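# Four arms rest a wooden block above the well centre

## Task

Using any number of the four desk-mounted arms, get the wooden block to sit, unsupported by any robot, with its centre directly above the middle of the square well (scene x = 0, y = 0). The well is an open hole with just the floor beneath it, and no single wooden stick spans it, though the block and sticks are allowed to overhang it. The placement only counts if it holds without a robot: at the end every gripper must have released and every arm must have moved out of the way.

## Robot and tools

SETUP. Four identical Kinova Gen3 arms, named arm1, arm2, arm3 and arm4, each sit on their own desk around a square well. Each has seven joints, a Robotiq 2F-85 two-finger gripper and a wrist camera. The hand reaches roughly 1.0 m out from the joint 1 axis. Approximate foot positions in metres in the scene frame, with facing measured counter-clockwise from +x: arm1 (+0.22, +0.56, +0.72) facing -90; arm2 (-0.52, +0.50, +0.72) facing -90; arm3 (-0.22, -0.56, +0.72) facing +90; arm4 (+0.52, -0.50, +0.72) facing +90. So arm1 and arm2 are on the +y side looking toward -y, and arm3 and arm4 are on the -y side looking toward +y.

FRAME. There is one shared scene frame. Its origin is on the floor, +z points up, and the well centre is at x = 0, y = 0, with the well edges parallel to x and y. "hand" means the point halfway between the fingertips. The hand's z axis runs along the fingers, and the fingers open and close along its y axis. No result line prints the foot poses.

CAMERAS. arm1_cam_wrist, arm2_cam_wrist, arm3_cam_wrist and arm4_cam_wrist are on the wrists. cam_high is fixed in the room.

TOOL execute_actions. Arguments: "actions", a list with either one action or none, and an optional "cameras" list. An action is a single object keyed by arm name ("arm1" to "arm4"). Under each name you put {"joints": {...}}, which maps joint names to absolute targets, not offsets. Valid keys and ranges:
- joint1_rad, -69.115 to 69.115 rad: swings the whole arm about its foot axis. Positive is clockwise seen from above, and 0 points the arm the way its foot faces.
- joint2_rad, -2.249 to 2.249 rad: the shoulder. 0 is upright and positive leans the arm forward.
- joint3_rad, -69.115 to 69.115 rad: twists the upper arm about its length.
- joint4_rad, -2.579 to 2.579 rad: the elbow. 0 is straight. With joint3 at 0, positive bends in the same sense as positive joint2.
- joint5_rad, -69.115 to 69.115 rad: twists the forearm.
- joint6_rad, -2.099 to 2.099 rad: the wrist. 0 is straight. With joint5 at 0, positive bends like positive joint4.
- joint7_rad, -69.115 to 69.115 rad: rolls the hand, positive counter-clockwise viewed from behind the hand.
- gripper_m, 0 to 0.085 m: the fingertip gap.
The "done" tolerance is ±0.01 rad for joints and ±0.003 m for the gripper. Every motion in an action begins at once, but they may finish at different times. One action lasts at most 15 s. A joint or arm you omit may keep driving toward its previous target. An unknown key or an out-of-range number rejects the whole call, and nothing moves. For "cameras", omitting it, null or ["all"] returns every camera, [] returns none, and an unknown name rejects the call. An empty actions list just reports state and images.

TOOL wait: {"seconds": 0 to 10}. It sends no command, lets the simulation run, and returns state and images.

TOOL zoom_image: {"camera": name, "region": [x0, y0, x1, y1]}. Pixel coordinates start at the top-left of that camera's most recent full image, and the region can be at most 504 by 504 px.

TOOL finished_scene: {"scene": current scene number}. It ends the scene for good once the last command has been held, and its result says whether the goal was met. Call it only after the block rests on its own and the arms have let go and backed off.

RESULTS. Each result gives every robot's state, including joint_positions, plus images in the order named by the "pictures" line. joint_status describes how each commanded motion ended:
- done: reached the target, possibly a hair off. Resending the same target will not move it.
- off_target: came to rest short of the target and may still be pushing.
- contact_stop or time_out: the old target is dropped and the joint holds where it stopped.
- not_followed: a safety check blocked the arm's joint targets. This comes with a "joint command not followed" line, usually with a "cause:" line. Any gripper target in the same action still runs, and the blocked targets may be retried on later actions until they pass.
- limit_stop_at_motor_heat: see heat below. Resend the target.
on_its_own lists motion you did not command. If any result reports a stop, later execute_actions, wait and finished_scene calls in that same reply are skipped.

MOTION BEHAVIOUR. Joints have speed and acceleration limits and are scaled so that, starting from rest, they finish together. Reversing a motion stops them together. After a long move the arm may not have arrived when the result comes back. The hand's path between postures can swing wide. The arms move independently and do not wait for each other. A loose object may occasionally get a brief nudge.

HAZARDS. The Gen3 keeps pushing after contact and can push hard. If contact torque reaches a joint's load limit (joints 1 to 4: 49.1 N m, joints 5 to 7: 30.9 N m, counting the weight of anything held), that arm freezes for 10 s, its gripper included, and skips the rest of the call. Holding loads heats the motors, and this continues while you think. A MOTOR HOT line appears at 60 °C. At 75 °C an OVER-TEMPERATURE FAULT line appears and the arm goes limp and sinks until it cools. The inter-arm collision check can act too late and ignores grippers and gripper housings against other arms, so keep arms well apart. A hard press between robots ends the run. Nothing reports robot-robot contact, and object contact does not count as such. Avoid dropping, slipping or slamming objects, and never knock anything out of the work area, because that ends the scene. The robot holds its last command while you compose a reply.

Each tool is called after "Request:" as name([rows], argument=value, ...), one row to a line, values as JSON.

## Session

I'll start by observing the scene.

Request:
execute_actions(actions=[])

Scene clock: 0.00 s.
Motor temperatures (°C, as the motors report them): arm1=[35 27 24 26 31 36 35] | arm2=[32 27 26 29 33 33 43] | arm3=[27 27 26 28 28 34 34] | arm4=[30 27 24 31 30 43 32]
arm1.joint_positions: joint1_rad=-0.369 joint2_rad=-0.457 joint3_rad=-0.068 joint4_rad=+1.598 joint5_rad=-0.070 joint6_rad=+2.066 joint7_rad=+1.423 gripper_m=+0.085
arm1.joint_status: not commanded
arm1.hand: x=+0.2490 y=+0.4937 z=+1.2712 quat_wxyz=(+0.016, -0.572, -0.820, -0.029) (m; scene frame)
arm2.joint_positions: joint1_rad=+0.442 joint2_rad=-0.480 joint3_rad=-0.094 joint4_rad=+1.526 joint5_rad=-0.033 joint6_rad=+1.939 joint7_rad=+1.176 gripper_m=+0.085
arm2.joint_status: not commanded
arm2.hand: x=-0.5626 y=+0.3823 z=+1.3167 quat_wxyz=(-0.052, -0.901, -0.426, +0.058) (m; scene frame)
arm3.joint_positions: joint1_rad=+0.142 joint2_rad=-0.447 joint3_rad=-0.120 joint4_rad=+1.539 joint5_rad=-0.045 joint6_rad=+1.932 joint7_rad=+1.434 gripper_m=+0.085
arm3.joint_status: not commanded
arm3.hand: x=-0.2162 y=-0.4313 z=+1.2727 quat_wxyz=(-0.046, +0.659, -0.750, -0.042) (m; scene frame)
arm4.joint_positions: joint1_rad=+0.343 joint2_rad=-0.422 joint3_rad=-0.051 joint4_rad=+1.423 joint5_rad=+0.013 joint6_rad=+1.949 joint7_rad=+1.609 gripper_m=+0.085
arm4.joint_status: not commanded
arm4.hand: x=+0.5760 y=-0.3646 z=+1.2720 quat_wxyz=(-0.092, +0.623, -0.776, -0.045) (m; scene frame)
pictures: arm1_cam_wrist, arm2_cam_wrist, arm3_cam_wrist, arm4_cam_wrist, cam_high
Images, in order (width x height): arm1_cam_wrist 896x504, arm2_cam_wrist 896x504, arm3_cam_wrist 896x504, arm4_cam_wrist 896x504, cam_high 896x504.

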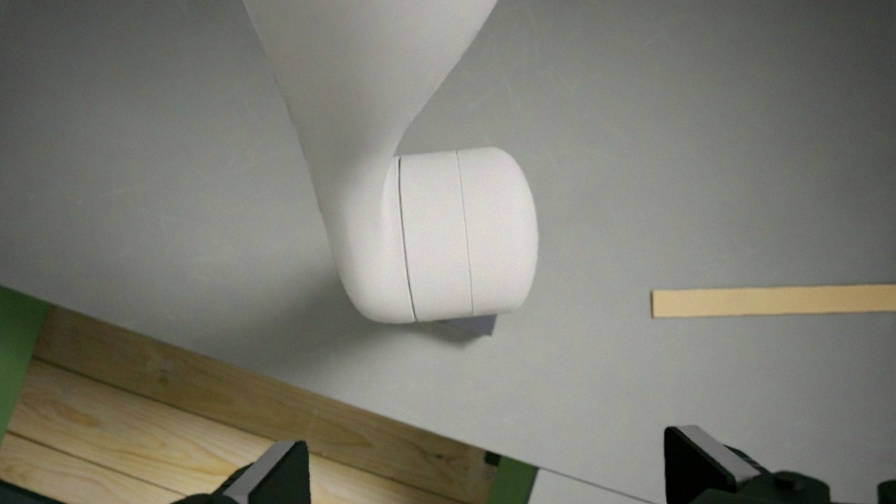

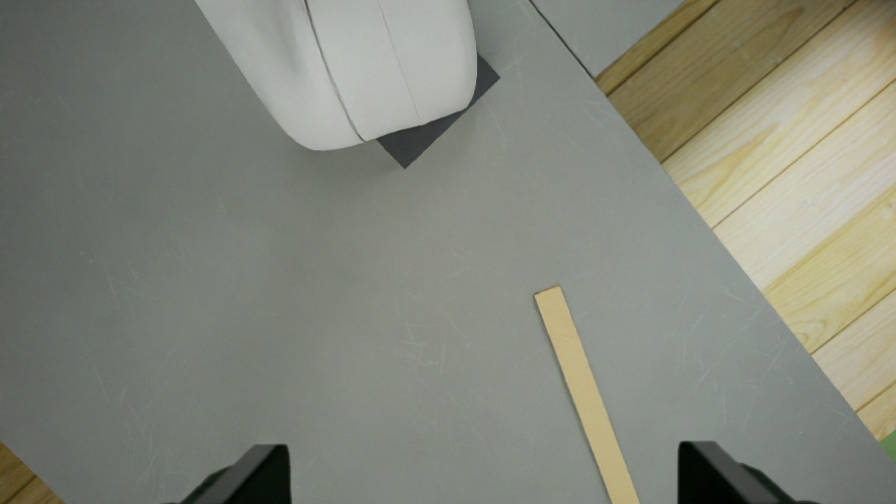

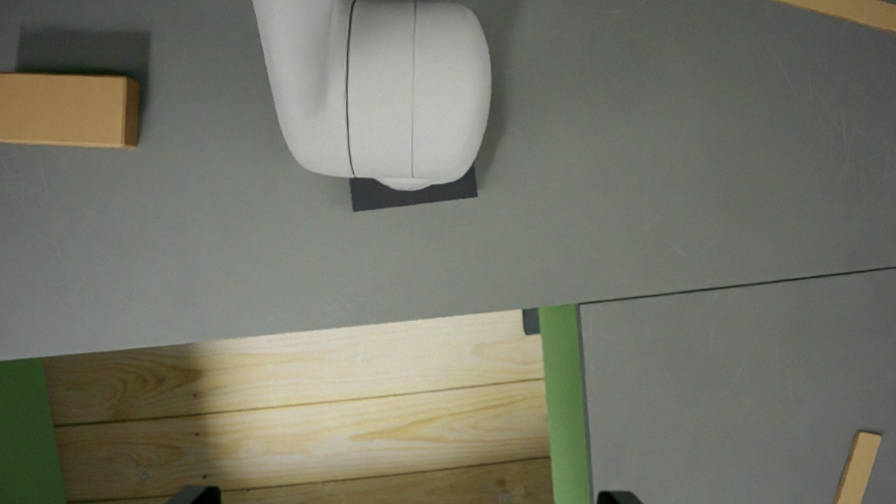

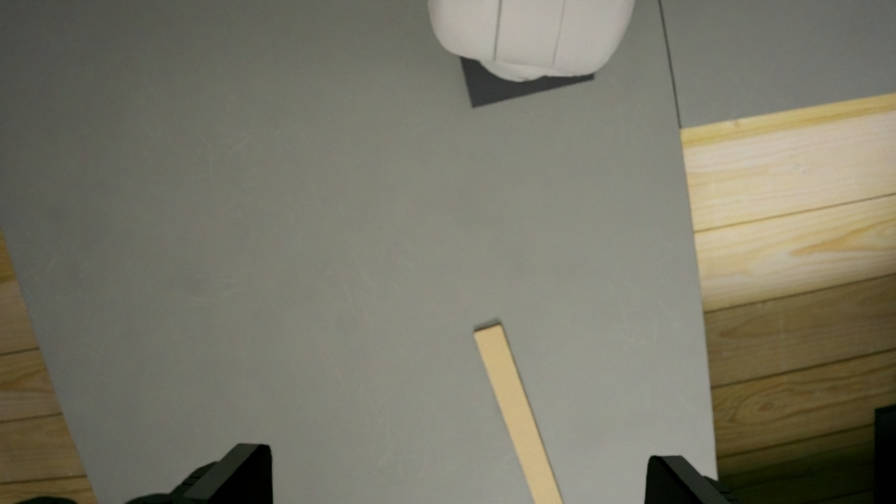

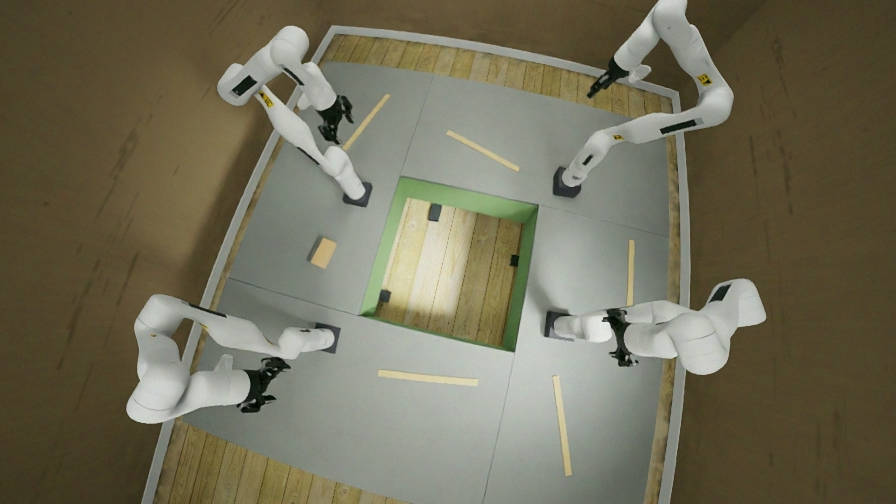

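Request:
zoom_image(camera="cam_high", region=[280, 120, 640, 420])

Request:
zoom_image(camera="arm3_cam_wrist", region=[392, 200, 896, 504])

Region (280, 120, 640, 420) of cam_high's 896x504 image, scaled by 1.400, with more detail than that image has.

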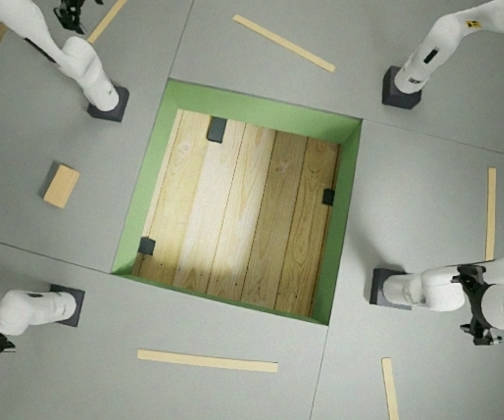

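Region (392, 200, 896, 504) of arm3_cam_wrist's 896x504 image, scaled by 1.000; it fills the top 304 rows of this view, and the rest is white.

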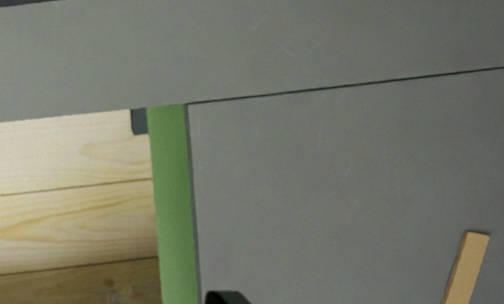

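Request:
execute_actions([
  {"arm1":{"joints":{"joint1_rad":-1.79,"joint2_rad":0.344,"joint3_rad":0,"joint4_rad":1.253,"joint5_rad":0,"joint6_rad":1.545,"joint7_rad":0.13}},"arm2":{"joints":{"joint1_rad":0.10,"joint2_rad":0.432,"joint3_rad":0,"joint4_rad":1.184,"joint5_rad":0,"joint6_rad":1.526,"joint7_rad":-0.18}},"arm3":{"joints":{"joint1_rad":-1.57,"joint2_rad":0.205,"joint3_rad":0,"joint4_rad":1.394,"joint5_rad":0,"joint6_rad":1.542,"joint7_rad":-0.47}},"arm4":{"joints":{"joint1_rad":0.11,"joint2_rad":0.483,"joint3_rad":0,"joint4_rad":0.882,"joint5_rad":0,"joint6_rad":1.777,"joint7_rad":0.23}}},
])

Scene clock: 17.20 s.
Motor temperatures (°C, as the motors report them): arm1=[35 27 24 26 31 36 35] | arm2=[32 27 26 29 33 33 43] | arm3=[27 27 26 28 28 34 34] | arm4=[30 27 24 31 30 43 32]
arm1.joint_positions: joint1_rad=-1.790 joint2_rad=+0.344 joint3_rad=+0.000 joint4_rad=+1.253 joint5_rad=+0.000 joint6_rad=+1.545 joint7_rad=+0.130 gripper_m=+0.085
arm1.joint_status: all done
arm1.hand: x=+0.6611 y=+0.6562 z=+1.1516 quat_wxyz=(-0.006, -0.557, -0.831, +0.001) (m; scene frame)
arm2.joint_positions: joint1_rad=+0.100 joint2_rad=+0.432 joint3_rad=+0.000 joint4_rad=+1.184 joint5_rad=+0.000 joint6_rad=+1.526 joint7_rad=-0.180 gripper_m=+0.085
arm2.joint_status: all done
arm2.hand: x=-0.5701 y=+0.0121 z=+1.1504 quat_wxyz=(+0.000, -0.993, +0.116, +0.001) (m; scene frame)
arm3.joint_positions: joint1_rad=-1.570 joint2_rad=+0.205 joint3_rad=+0.000 joint4_rad=+1.394 joint5_rad=+0.000 joint6_rad=+1.542 joint7_rad=-0.470 gripper_m=+0.085
arm3.joint_status: all done
arm3.hand: x=-0.6187 y=-0.5459 z=+1.1476 quat_wxyz=(-0.003, +0.531, -0.847, -0.003) (m; scene frame)
arm4.joint_positions: joint1_rad=+0.110 joint2_rad=+0.483 joint3_rad=+0.000 joint4_rad=+0.882 joint5_rad=+0.000 joint6_rad=+1.777 joint7_rad=+0.230 gripper_m=+0.085
arm4.joint_status: all done
arm4.hand: x=+0.5749 y=-0.0038 z=+1.1532 quat_wxyz=(-0.005, +0.082, -0.997, -0.004) (m; scene frame)
pictures: arm1_cam_wrist, arm2_cam_wrist, arm3_cam_wrist, arm4_cam_wrist, cam_high
Images, in order (width x height): arm1_cam_wrist 896x504, arm2_cam_wrist 896x504, arm3_cam_wrist 896x504, arm4_cam_wrist 896x504, cam_high 896x504.

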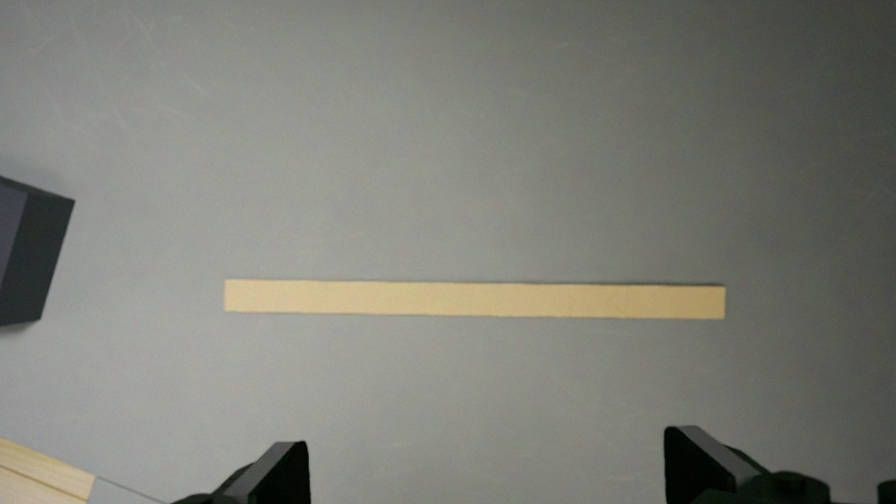

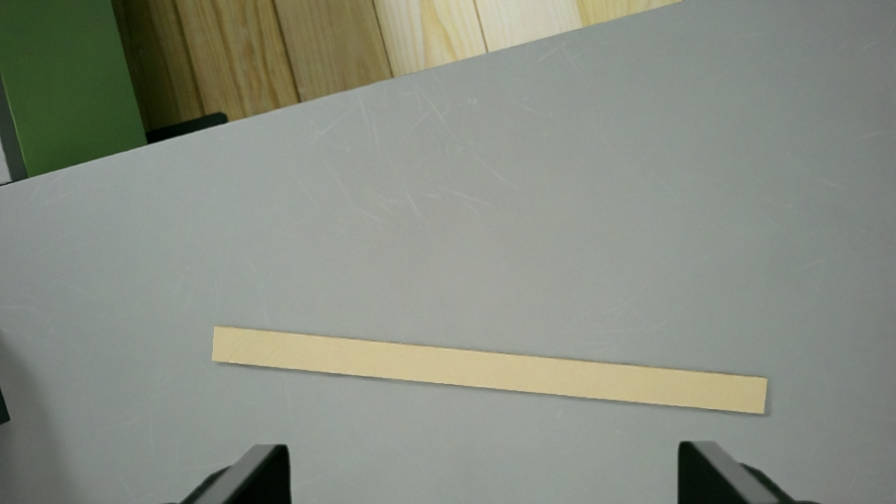

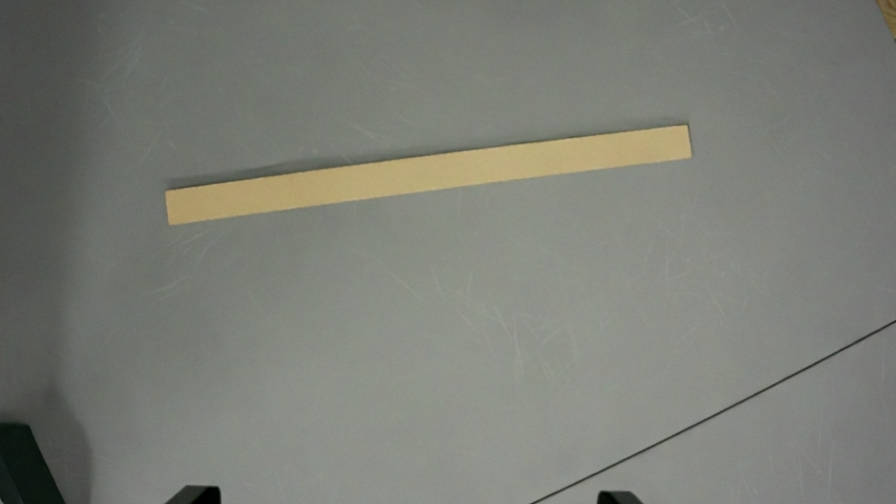

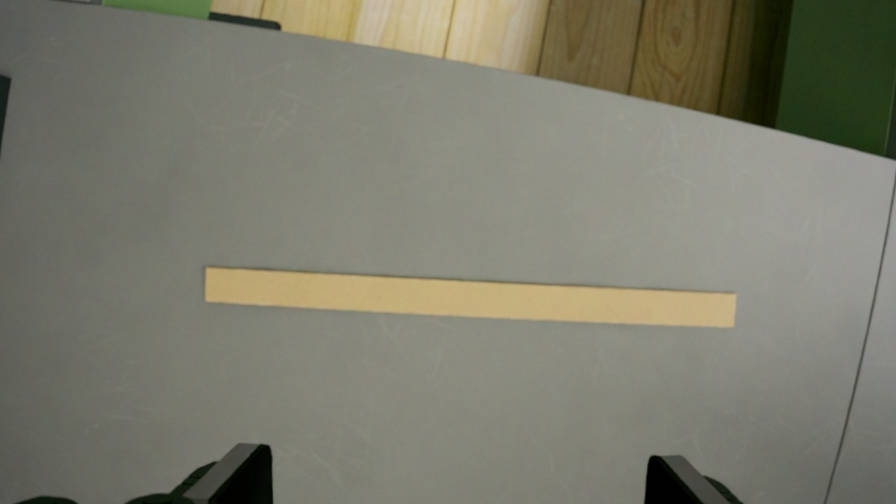

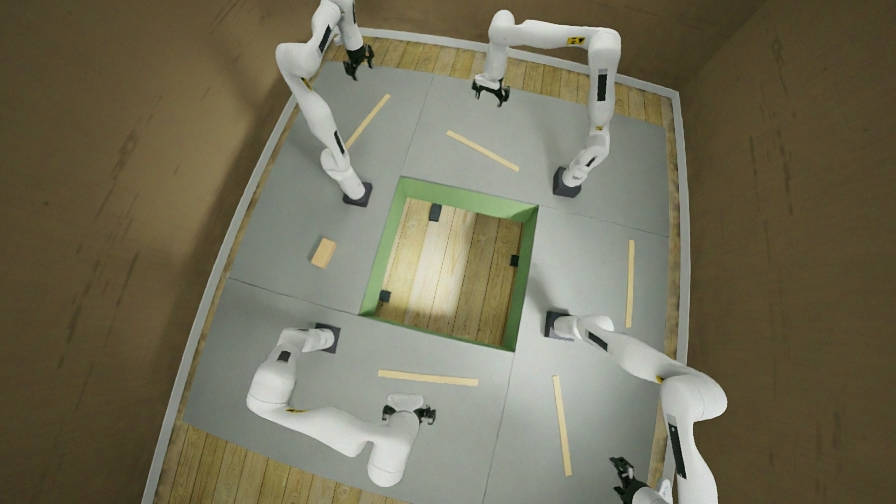

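Request:
execute_actions([
  {"arm1":{"joints":{"joint1_rad":-1.39,"joint7_rad":0.53}},"arm2":{"joints":{"joint1_rad":0.55,"joint7_rad":0.27}},"arm3":{"joints":{"joint1_rad":-2.02,"joint7_rad":-0.92}},"arm4":{"joints":{"joint1_rad":0.51,"joint7_rad":0.63}}},
], cameras=["arm1_cam_wrist","arm2_cam_wrist","arm3_cam_wrist","arm4_cam_wrist"])

Scene clock: 24.23 s.
Motor temperatures (°C, as the motors report them): arm1=[35 27 24 26 31 36 35] | arm2=[32 27 26 29 33 33 43] | arm3=[27 27 26 29 28 34 34] | arm4=[30 27 24 31 30 43 32]
arm1.joint_positions: joint1_rad=-1.390 joint2_rad=+0.344 joint3_rad=+0.000 joint4_rad=+1.253 joint5_rad=+0.000 joint6_rad=+1.545 joint7_rad=+0.530 gripper_m=+0.085
arm1.joint_status: all done
arm1.hand: x=+0.6620 y=+0.4748 z=+1.1532 quat_wxyz=(-0.006, -0.557, -0.831, +0.001) (m; scene frame)
arm2.joint_positions: joint1_rad=+0.550 joint2_rad=+0.432 joint3_rad=+0.000 joint4_rad=+1.184 joint5_rad=+0.000 joint6_rad=+1.526 joint7_rad=+0.270 gripper_m=+0.085
arm2.joint_status: all done
arm2.hand: x=-0.7773 y=+0.0827 z=+1.1508 quat_wxyz=(+0.000, -0.993, +0.116, +0.001) (m; scene frame)
arm3.joint_positions: joint1_rad=-2.020 joint2_rad=+0.205 joint3_rad=+0.000 joint4_rad=+1.394 joint5_rad=+0.000 joint6_rad=+1.542 joint7_rad=-0.920 gripper_m=+0.085
arm3.joint_status: all done
arm3.hand: x=-0.5863 y=-0.7218 z=+1.1463 quat_wxyz=(-0.003, +0.531, -0.847, -0.003) (m; scene frame)
arm4.joint_positions: joint1_rad=+0.510 joint2_rad=+0.483 joint3_rad=+0.000 joint4_rad=+0.882 joint5_rad=+0.000 joint6_rad=+1.777 joint7_rad=+0.630 gripper_m=+0.085
arm4.joint_status: all done
arm4.hand: x=+0.7650 y=-0.0660 z=+1.1542 quat_wxyz=(-0.005, +0.082, -0.997, -0.004) (m; scene frame)
pictures: arm1_cam_wrist, arm2_cam_wrist, arm3_cam_wrist, arm4_cam_wrist
Images, in order (width x height): arm1_cam_wrist 896x504, arm2_cam_wrist 896x504, arm3_cam_wrist 896x504, arm4_cam_wrist 896x504.

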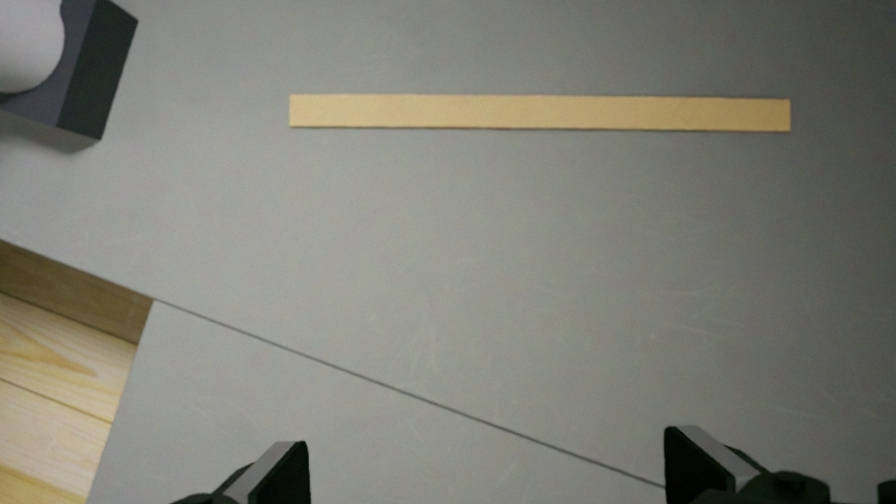

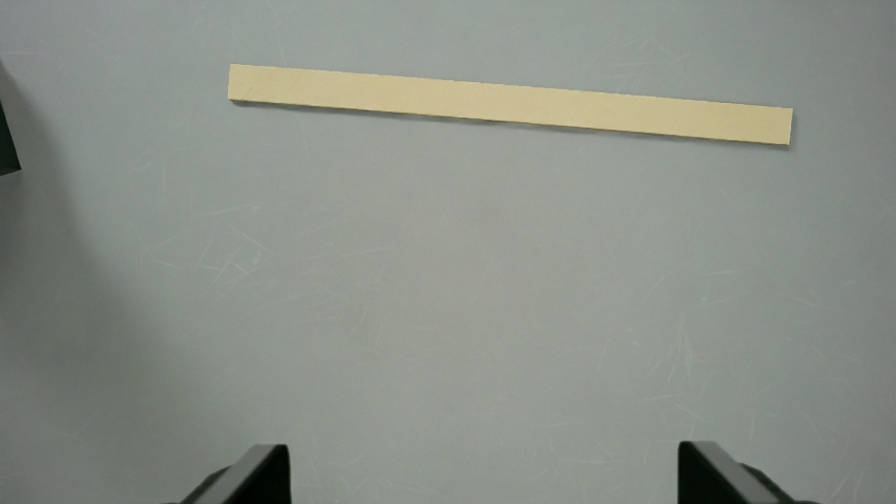

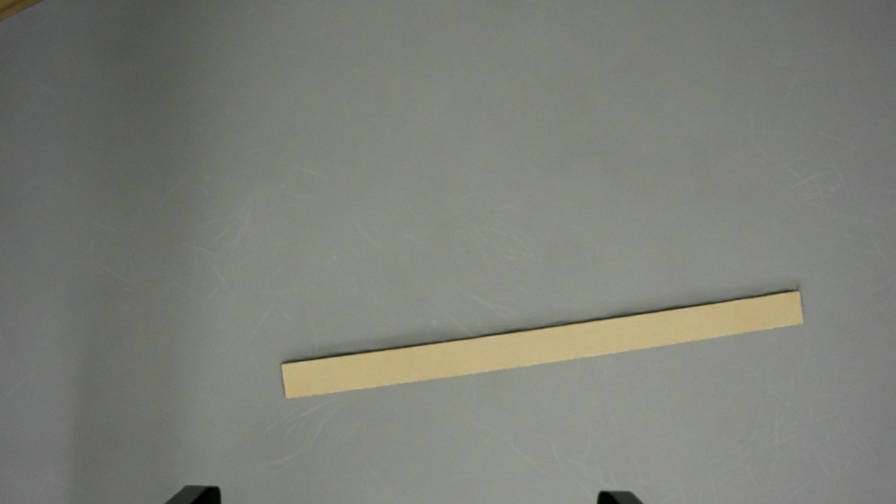

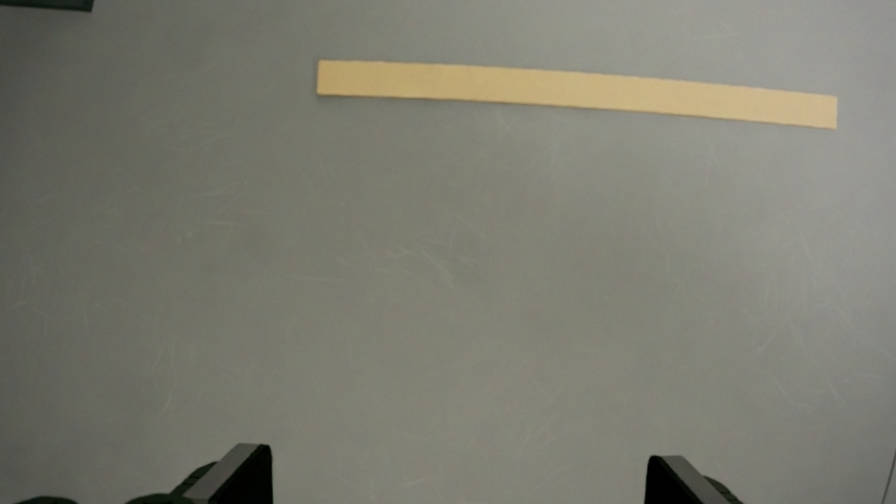

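Request:
zoom_image(camera="arm2_cam_wrist", region=[750, 90, 810, 160])

Request:
zoom_image(camera="arm1_cam_wrist", region=[100, 260, 220, 340])

Region (750, 90, 810, 160) of arm2_cam_wrist's 896x504 image, scaled by 7.200; it fills the left 432 columns of this view, and the rest is white.

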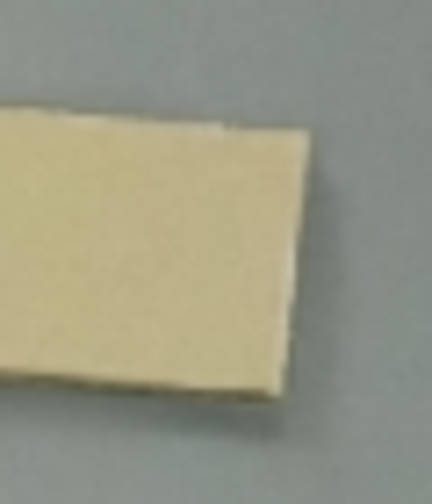

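Region (100, 260, 220, 340) of arm1_cam_wrist's 896x504 image, scaled by 4.200.

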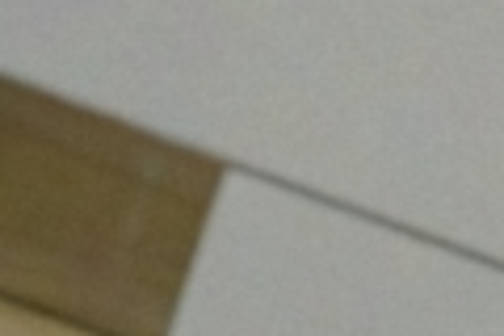

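Request:
execute_actions([
  {"arm1":{"joints":{"joint1_rad":-1.784,"joint2_rad":0.172,"joint4_rad":1.329,"joint6_rad":1.641,"joint7_rad":-1.448}},"arm2":{"joints":{"joint1_rad":0.183,"joint2_rad":0.280,"joint4_rad":1.249,"joint6_rad":1.613,"joint7_rad":-1.780}},"arm3":{"joints":{"joint1_rad":-1.920,"joint2_rad":0.335,"joint4_rad":1.050,"joint6_rad":1.757,"joint7_rad":-2.251}},"arm4":{"joints":{"joint1_rad":0.089,"joint2_rad":0.351,"joint4_rad":0.933,"joint6_rad":1.858,"joint7_rad":-1.397}}},
], cameras=["arm1_cam_wrist","arm2_cam_wrist","arm3_cam_wrist","arm4_cam_wrist"])

Scene clock: 45.90 s.
Motor temperatures (°C, as the motors report them): arm1=[35 27 24 26 31 36 35] | arm2=[32 27 26 29 33 33 43] | arm3=[27 28 26 29 28 34 34] | arm4=[30 28 24 31 30 43 32]
arm1.joint_positions: joint1_rad=-1.784 joint2_rad=+0.172 joint3_rad=+0.000 joint4_rad=+1.329 joint5_rad=+0.000 joint6_rad=+1.641 joint7_rad=-1.448 gripper_m=+0.085
arm1.joint_status: all done
arm1.hand: x=+0.5929 y=+0.6362 z=+1.1998 quat_wxyz=(-0.005, -0.982, -0.187, -0.003) (m; scene frame)
arm2.joint_positions: joint1_rad=+0.183 joint2_rad=+0.280 joint3_rad=+0.000 joint4_rad=+1.249 joint5_rad=+0.000 joint6_rad=+1.613 joint7_rad=-1.780 gripper_m=+0.085
arm2.joint_status: all done
arm2.hand: x=-0.6023 y=+0.0773 z=+1.2000 quat_wxyz=(-0.001, -0.575, +0.818, +0.001) (m; scene frame)
arm3.joint_positions: joint1_rad=-1.920 joint2_rad=+0.335 joint3_rad=+0.000 joint4_rad=+1.050 joint5_rad=+0.000 joint6_rad=+1.757 joint7_rad=-2.251 gripper_m=+0.085
arm3.joint_status: all done
arm3.hand: x=-0.6443 y=-0.7018 z=+1.1986 quat_wxyz=(-0.001, -0.155, -0.988, -0.004) (m; scene frame)
arm4.joint_positions: joint1_rad=+0.089 joint2_rad=+0.351 joint3_rad=+0.000 joint4_rad=+0.933 joint5_rad=+0.000 joint6_rad=+1.858 joint7_rad=-1.397 gripper_m=+0.085
arm4.joint_status: all done
arm4.hand: x=+0.5614 y=-0.0600 z=+1.1997 quat_wxyz=(+0.000, -0.660, -0.751, -0.006) (m; scene frame)
pictures: arm1_cam_wrist, arm2_cam_wrist, arm3_cam_wrist, arm4_cam_wrist
Images, in order (width x height): arm1_cam_wrist 896x504, arm2_cam_wrist 896x504, arm3_cam_wrist 896x504, arm4_cam_wrist 896x504.

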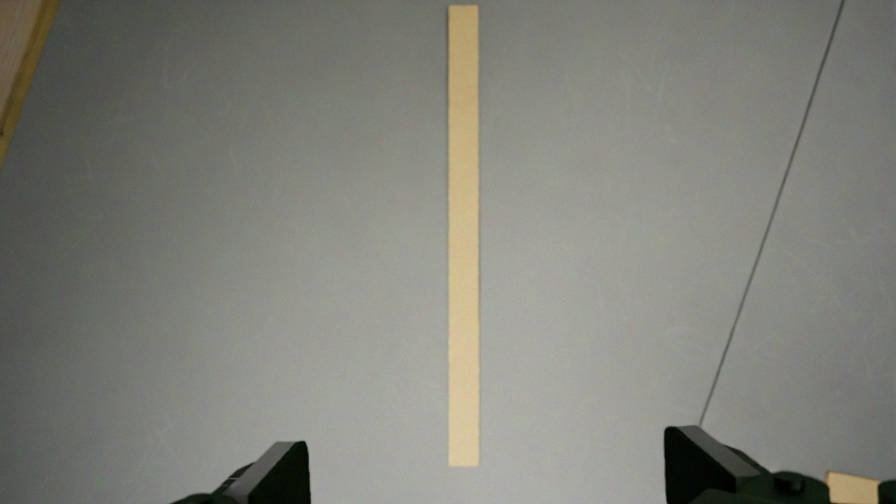

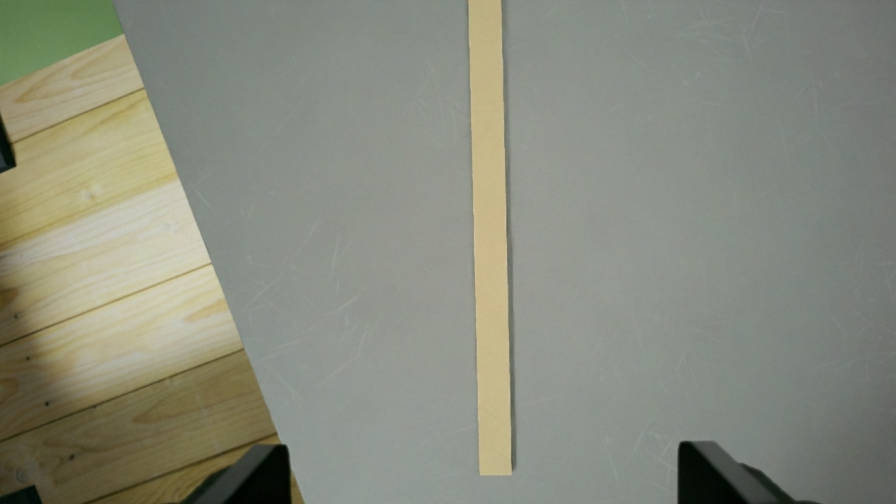

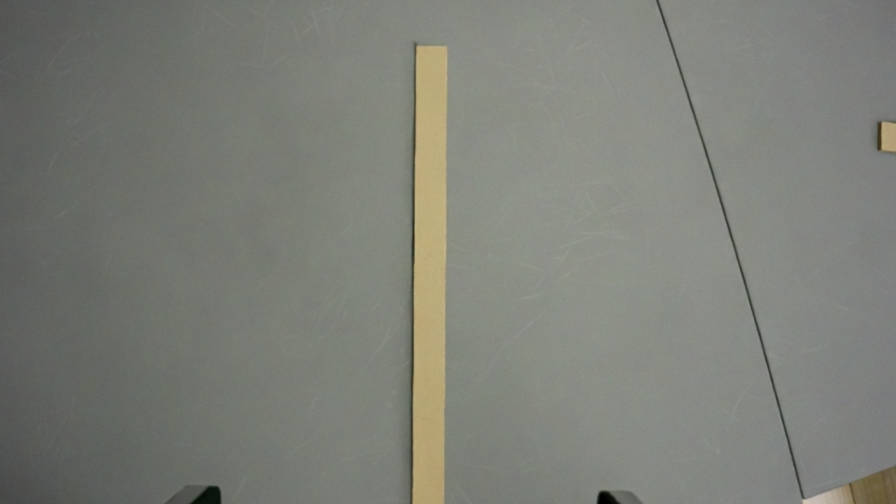

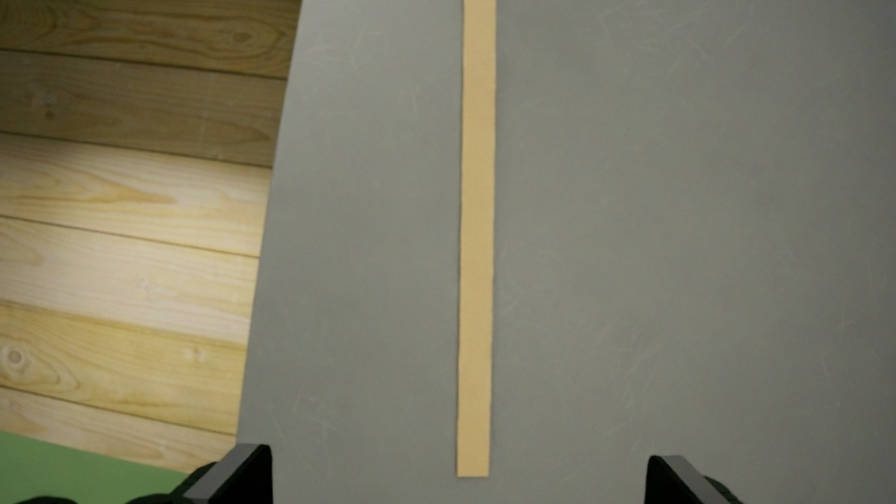

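Request:
execute_actions([
  {"arm1":{"joints":{"joint1_rad":-1.798,"joint2_rad":0.745,"joint4_rad":2.025,"joint6_rad":0.3715,"joint7_rad":-1.5045,"gripper_m":0.06}},"arm2":{"joints":{"joint1_rad":0.206,"joint2_rad":0.8226,"joint4_rad":1.9135,"joint6_rad":0.4055,"joint7_rad":-1.7535,"gripper_m":0.06}},"arm3":{"joints":{"joint1_rad":-1.907,"joint2_rad":0.7316,"joint4_rad":1.912,"joint6_rad":0.498,"joint7_rad":-2.2286,"gripper_m":0.06}},"arm4":{"joints":{"joint1_rad":0.128,"joint2_rad":0.705,"joint4_rad":1.8205,"joint6_rad":0.616,"joint7_rad":-1.362,"gripper_m":0.06}}},
], cameras=["arm1_cam_wrist","arm2_cam_wrist","arm3_cam_wrist","arm4_cam_wrist"])

Scene clock: 60.30 s.
Motor temperatures (°C, as the motors report them): arm1=[35 27 24 26 31 36 35] | arm2=[32 27 26 29 33 33 43] | arm3=[27 28 26 29 28 34 34] | arm4=[30 28 24 31 30 43 32]
arm1.joint_positions: joint1_rad=-1.798 joint2_rad=+0.745 joint3_rad=+0.000 joint4_rad=+2.025 joint5_rad=+0.000 joint6_rad=+0.371 joint7_rad=-1.504 gripper_m=+0.060
arm1.joint_status: all done
arm1.hand: x=+0.6089 y=+0.6417 z=+0.7798 quat_wxyz=(-0.005, -0.986, -0.166, -0.004) (m; scene frame)
arm2.joint_positions: joint1_rad=+0.206 joint2_rad=+0.823 joint3_rad=+0.000 joint4_rad=+1.913 joint5_rad=+0.000 joint6_rad=+0.405 joint7_rad=-1.753 gripper_m=+0.060
arm2.joint_status: all done
arm2.hand: x=-0.6131 y=+0.0770 z=+0.7800 quat_wxyz=(-0.001, -0.577, +0.817, +0.000) (m; scene frame)
arm3.joint_positions: joint1_rad=-1.907 joint2_rad=+0.732 joint3_rad=+0.000 joint4_rad=+1.912 joint5_rad=+0.000 joint6_rad=+0.498 joint7_rad=-2.229 gripper_m=+0.060
arm3.joint_status: all done
arm3.hand: x=-0.6299 y=-0.6872 z=+0.7803 quat_wxyz=(-0.001, -0.150, -0.989, -0.004) (m; scene frame)
arm4.joint_positions: joint1_rad=+0.128 joint2_rad=+0.705 joint3_rad=+0.000 joint4_rad=+1.820 joint5_rad=+0.000 joint6_rad=+0.616 joint7_rad=-1.362 gripper_m=+0.060
arm4.joint_status: all done
arm4.hand: x=+0.5829 y=-0.0498 z=+0.7798 quat_wxyz=(+0.000, -0.662, -0.750, -0.007) (m; scene frame)
pictures: arm1_cam_wrist, arm2_cam_wrist, arm3_cam_wrist, arm4_cam_wrist
Images, in order (width x height): arm1_cam_wrist 896x504, arm2_cam_wrist 896x504, arm3_cam_wrist 896x504, arm4_cam_wrist 896x504.

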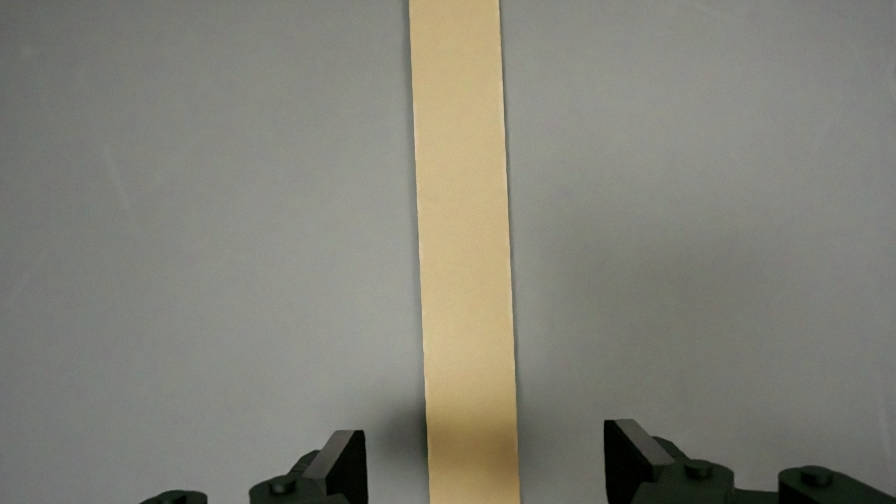

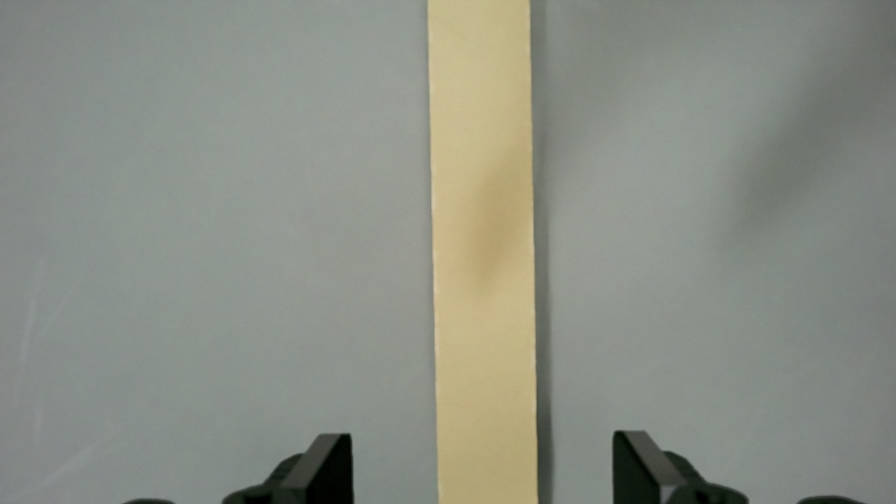

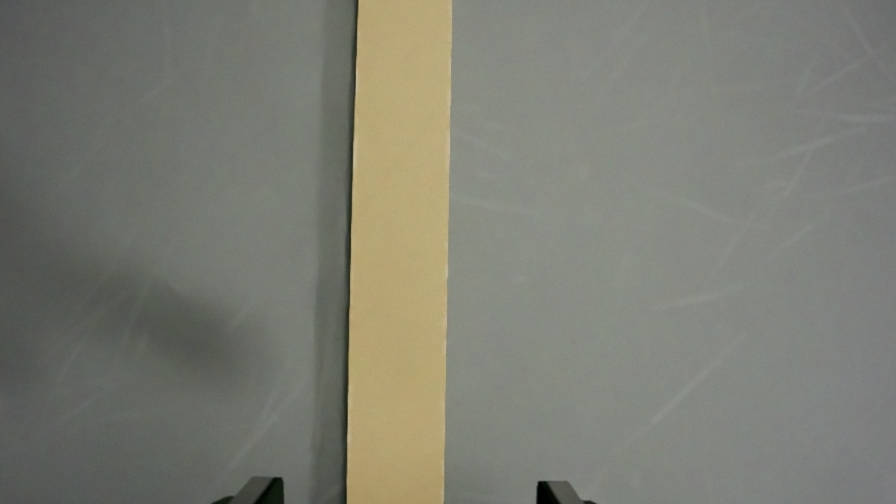

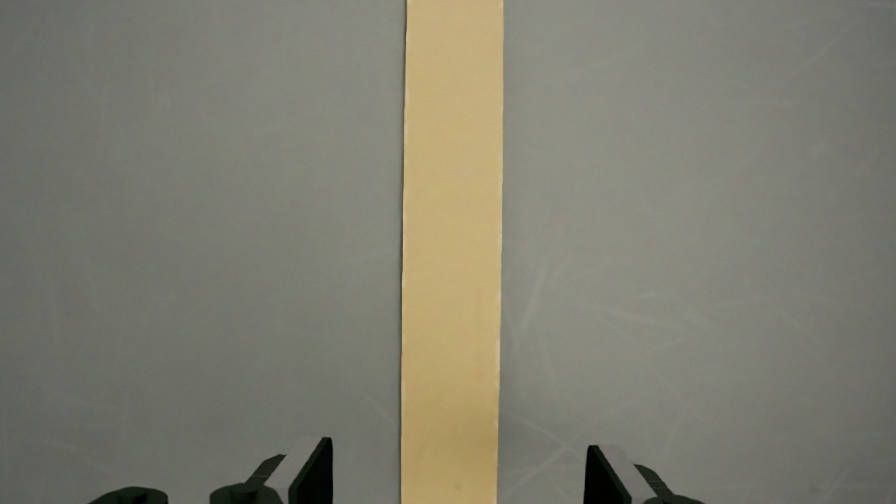

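Request:
execute_actions([
  {"arm1":{"joints":{"joint1_rad":-1.808,"joint2_rad":0.8176,"joint4_rad":2.0334,"joint6_rad":0.2906,"joint7_rad":-1.5142,"gripper_m":0.05}},"arm2":{"joints":{"joint1_rad":0.2095,"joint2_rad":0.8929,"joint4_rad":1.9099,"joint6_rad":0.3388,"joint7_rad":-1.7502,"gripper_m":0.05}},"arm3":{"joints":{"joint1_rad":-1.9164,"joint2_rad":0.8031,"joint4_rad":1.9074,"joint6_rad":0.4311,"joint7_rad":-2.2377,"gripper_m":0.05}},"arm4":{"joints":{"joint1_rad":0.1213,"joint2_rad":0.7613,"joint4_rad":1.8454,"joint6_rad":0.5349,"joint7_rad":-1.3682,"gripper_m":0.05}}},
], cameras=["arm1_cam_wrist","arm2_cam_wrist","arm3_cam_wrist","arm4_cam_wrist"])

Scene clock: 67.17 s.
Motor temperatures (°C, as the motors report them): arm1=[35 27 24 26 31 36 35] | arm2=[32 27 26 29 33 33 43] | arm3=[27 28 26 29 28 34 34] | arm4=[30 28 24 31 30 43 32]
arm1.joint_positions: joint1_rad=-1.808 joint2_rad=+0.817 joint3_rad=+0.000 joint4_rad=+2.033 joint5_rad=+0.000 joint6_rad=+0.291 joint7_rad=-1.514 gripper_m=+0.050
arm1.joint_status: all done
arm1.hand: x=+0.6060 y=+0.6447 z=+0.7500 quat_wxyz=(-0.005, -0.986, -0.166, -0.004) (m; scene frame)
arm2.joint_positions: joint1_rad=+0.209 joint2_rad=+0.893 joint3_rad=+0.000 joint4_rad=+1.910 joint5_rad=+0.000 joint6_rad=+0.339 joint7_rad=-1.750 gripper_m=+0.050
arm2.joint_status: all done
arm2.hand: x=-0.6147 y=+0.0775 z=+0.7500 quat_wxyz=(-0.001, -0.576, +0.817, +0.000) (m; scene frame)
arm3.joint_positions: joint1_rad=-1.916 joint2_rad=+0.803 joint3_rad=+0.000 joint4_rad=+1.907 joint5_rad=+0.000 joint6_rad=+0.431 joint7_rad=-2.238 gripper_m=+0.050
arm3.joint_status: all done
arm3.hand: x=-0.6313 y=-0.6918 z=+0.7500 quat_wxyz=(-0.001, -0.150, -0.989, -0.004) (m; scene frame)
arm4.joint_positions: joint1_rad=+0.121 joint2_rad=+0.761 joint3_rad=+0.000 joint4_rad=+1.845 joint5_rad=+0.000 joint6_rad=+0.535 joint7_rad=-1.368 gripper_m=+0.050
arm4.joint_status: all done
arm4.hand: x=+0.5798 y=-0.0529 z=+0.7500 quat_wxyz=(+0.000, -0.662, -0.750, -0.006) (m; scene frame)
pictures: arm1_cam_wrist, arm2_cam_wrist, arm3_cam_wrist, arm4_cam_wrist
Images, in order (width x height): arm1_cam_wrist 896x504, arm2_cam_wrist 896x504, arm3_cam_wrist 896x504, arm4_cam_wrist 896x504.

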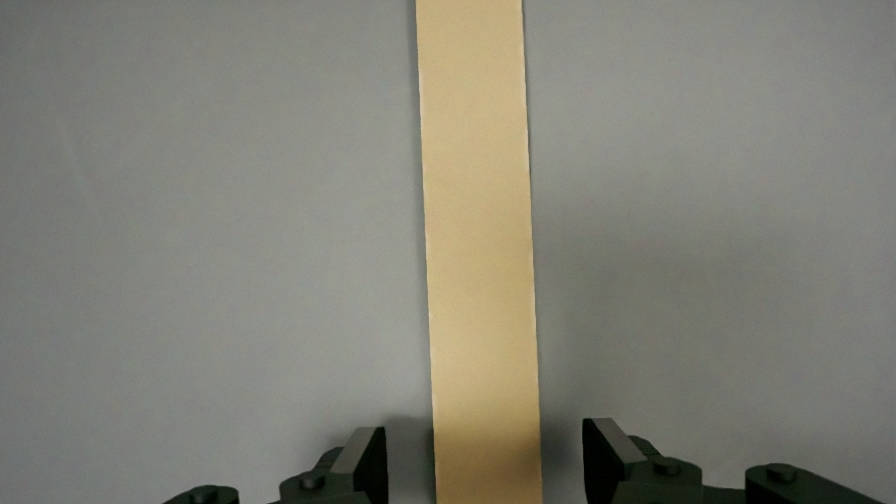

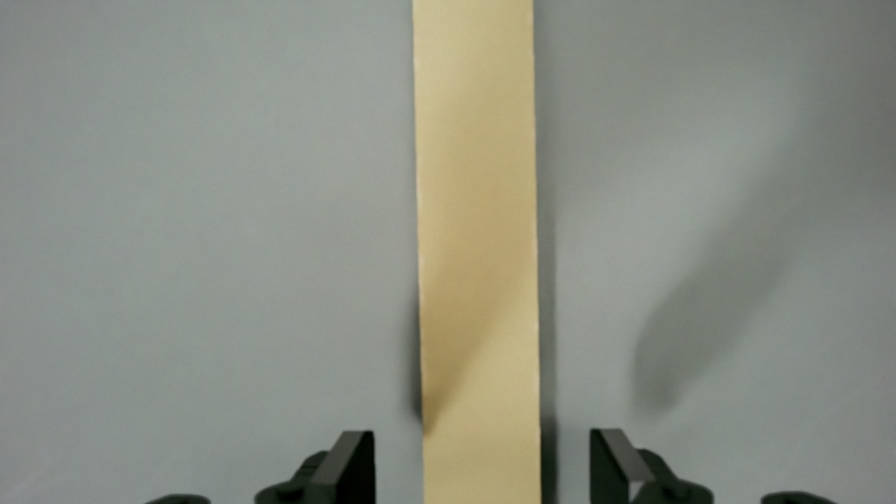

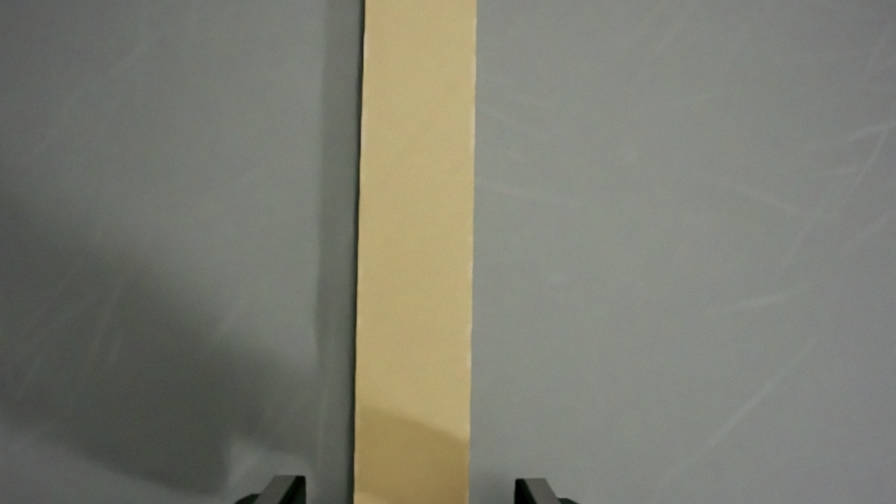

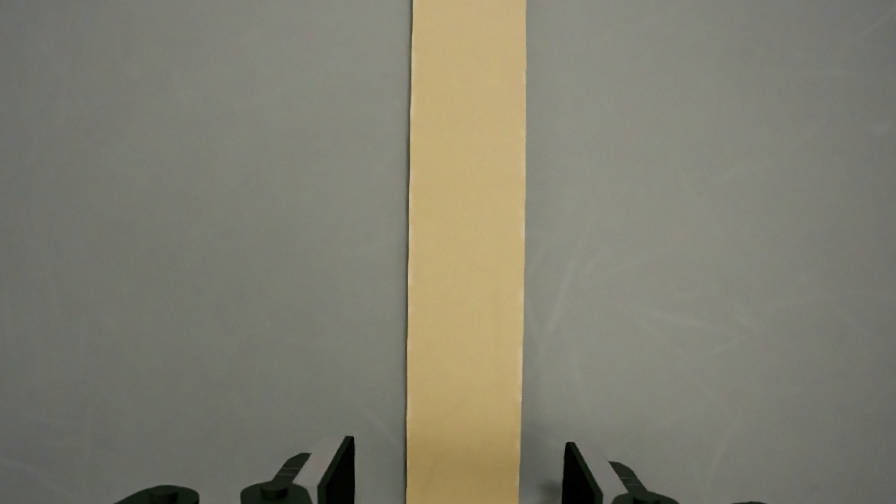

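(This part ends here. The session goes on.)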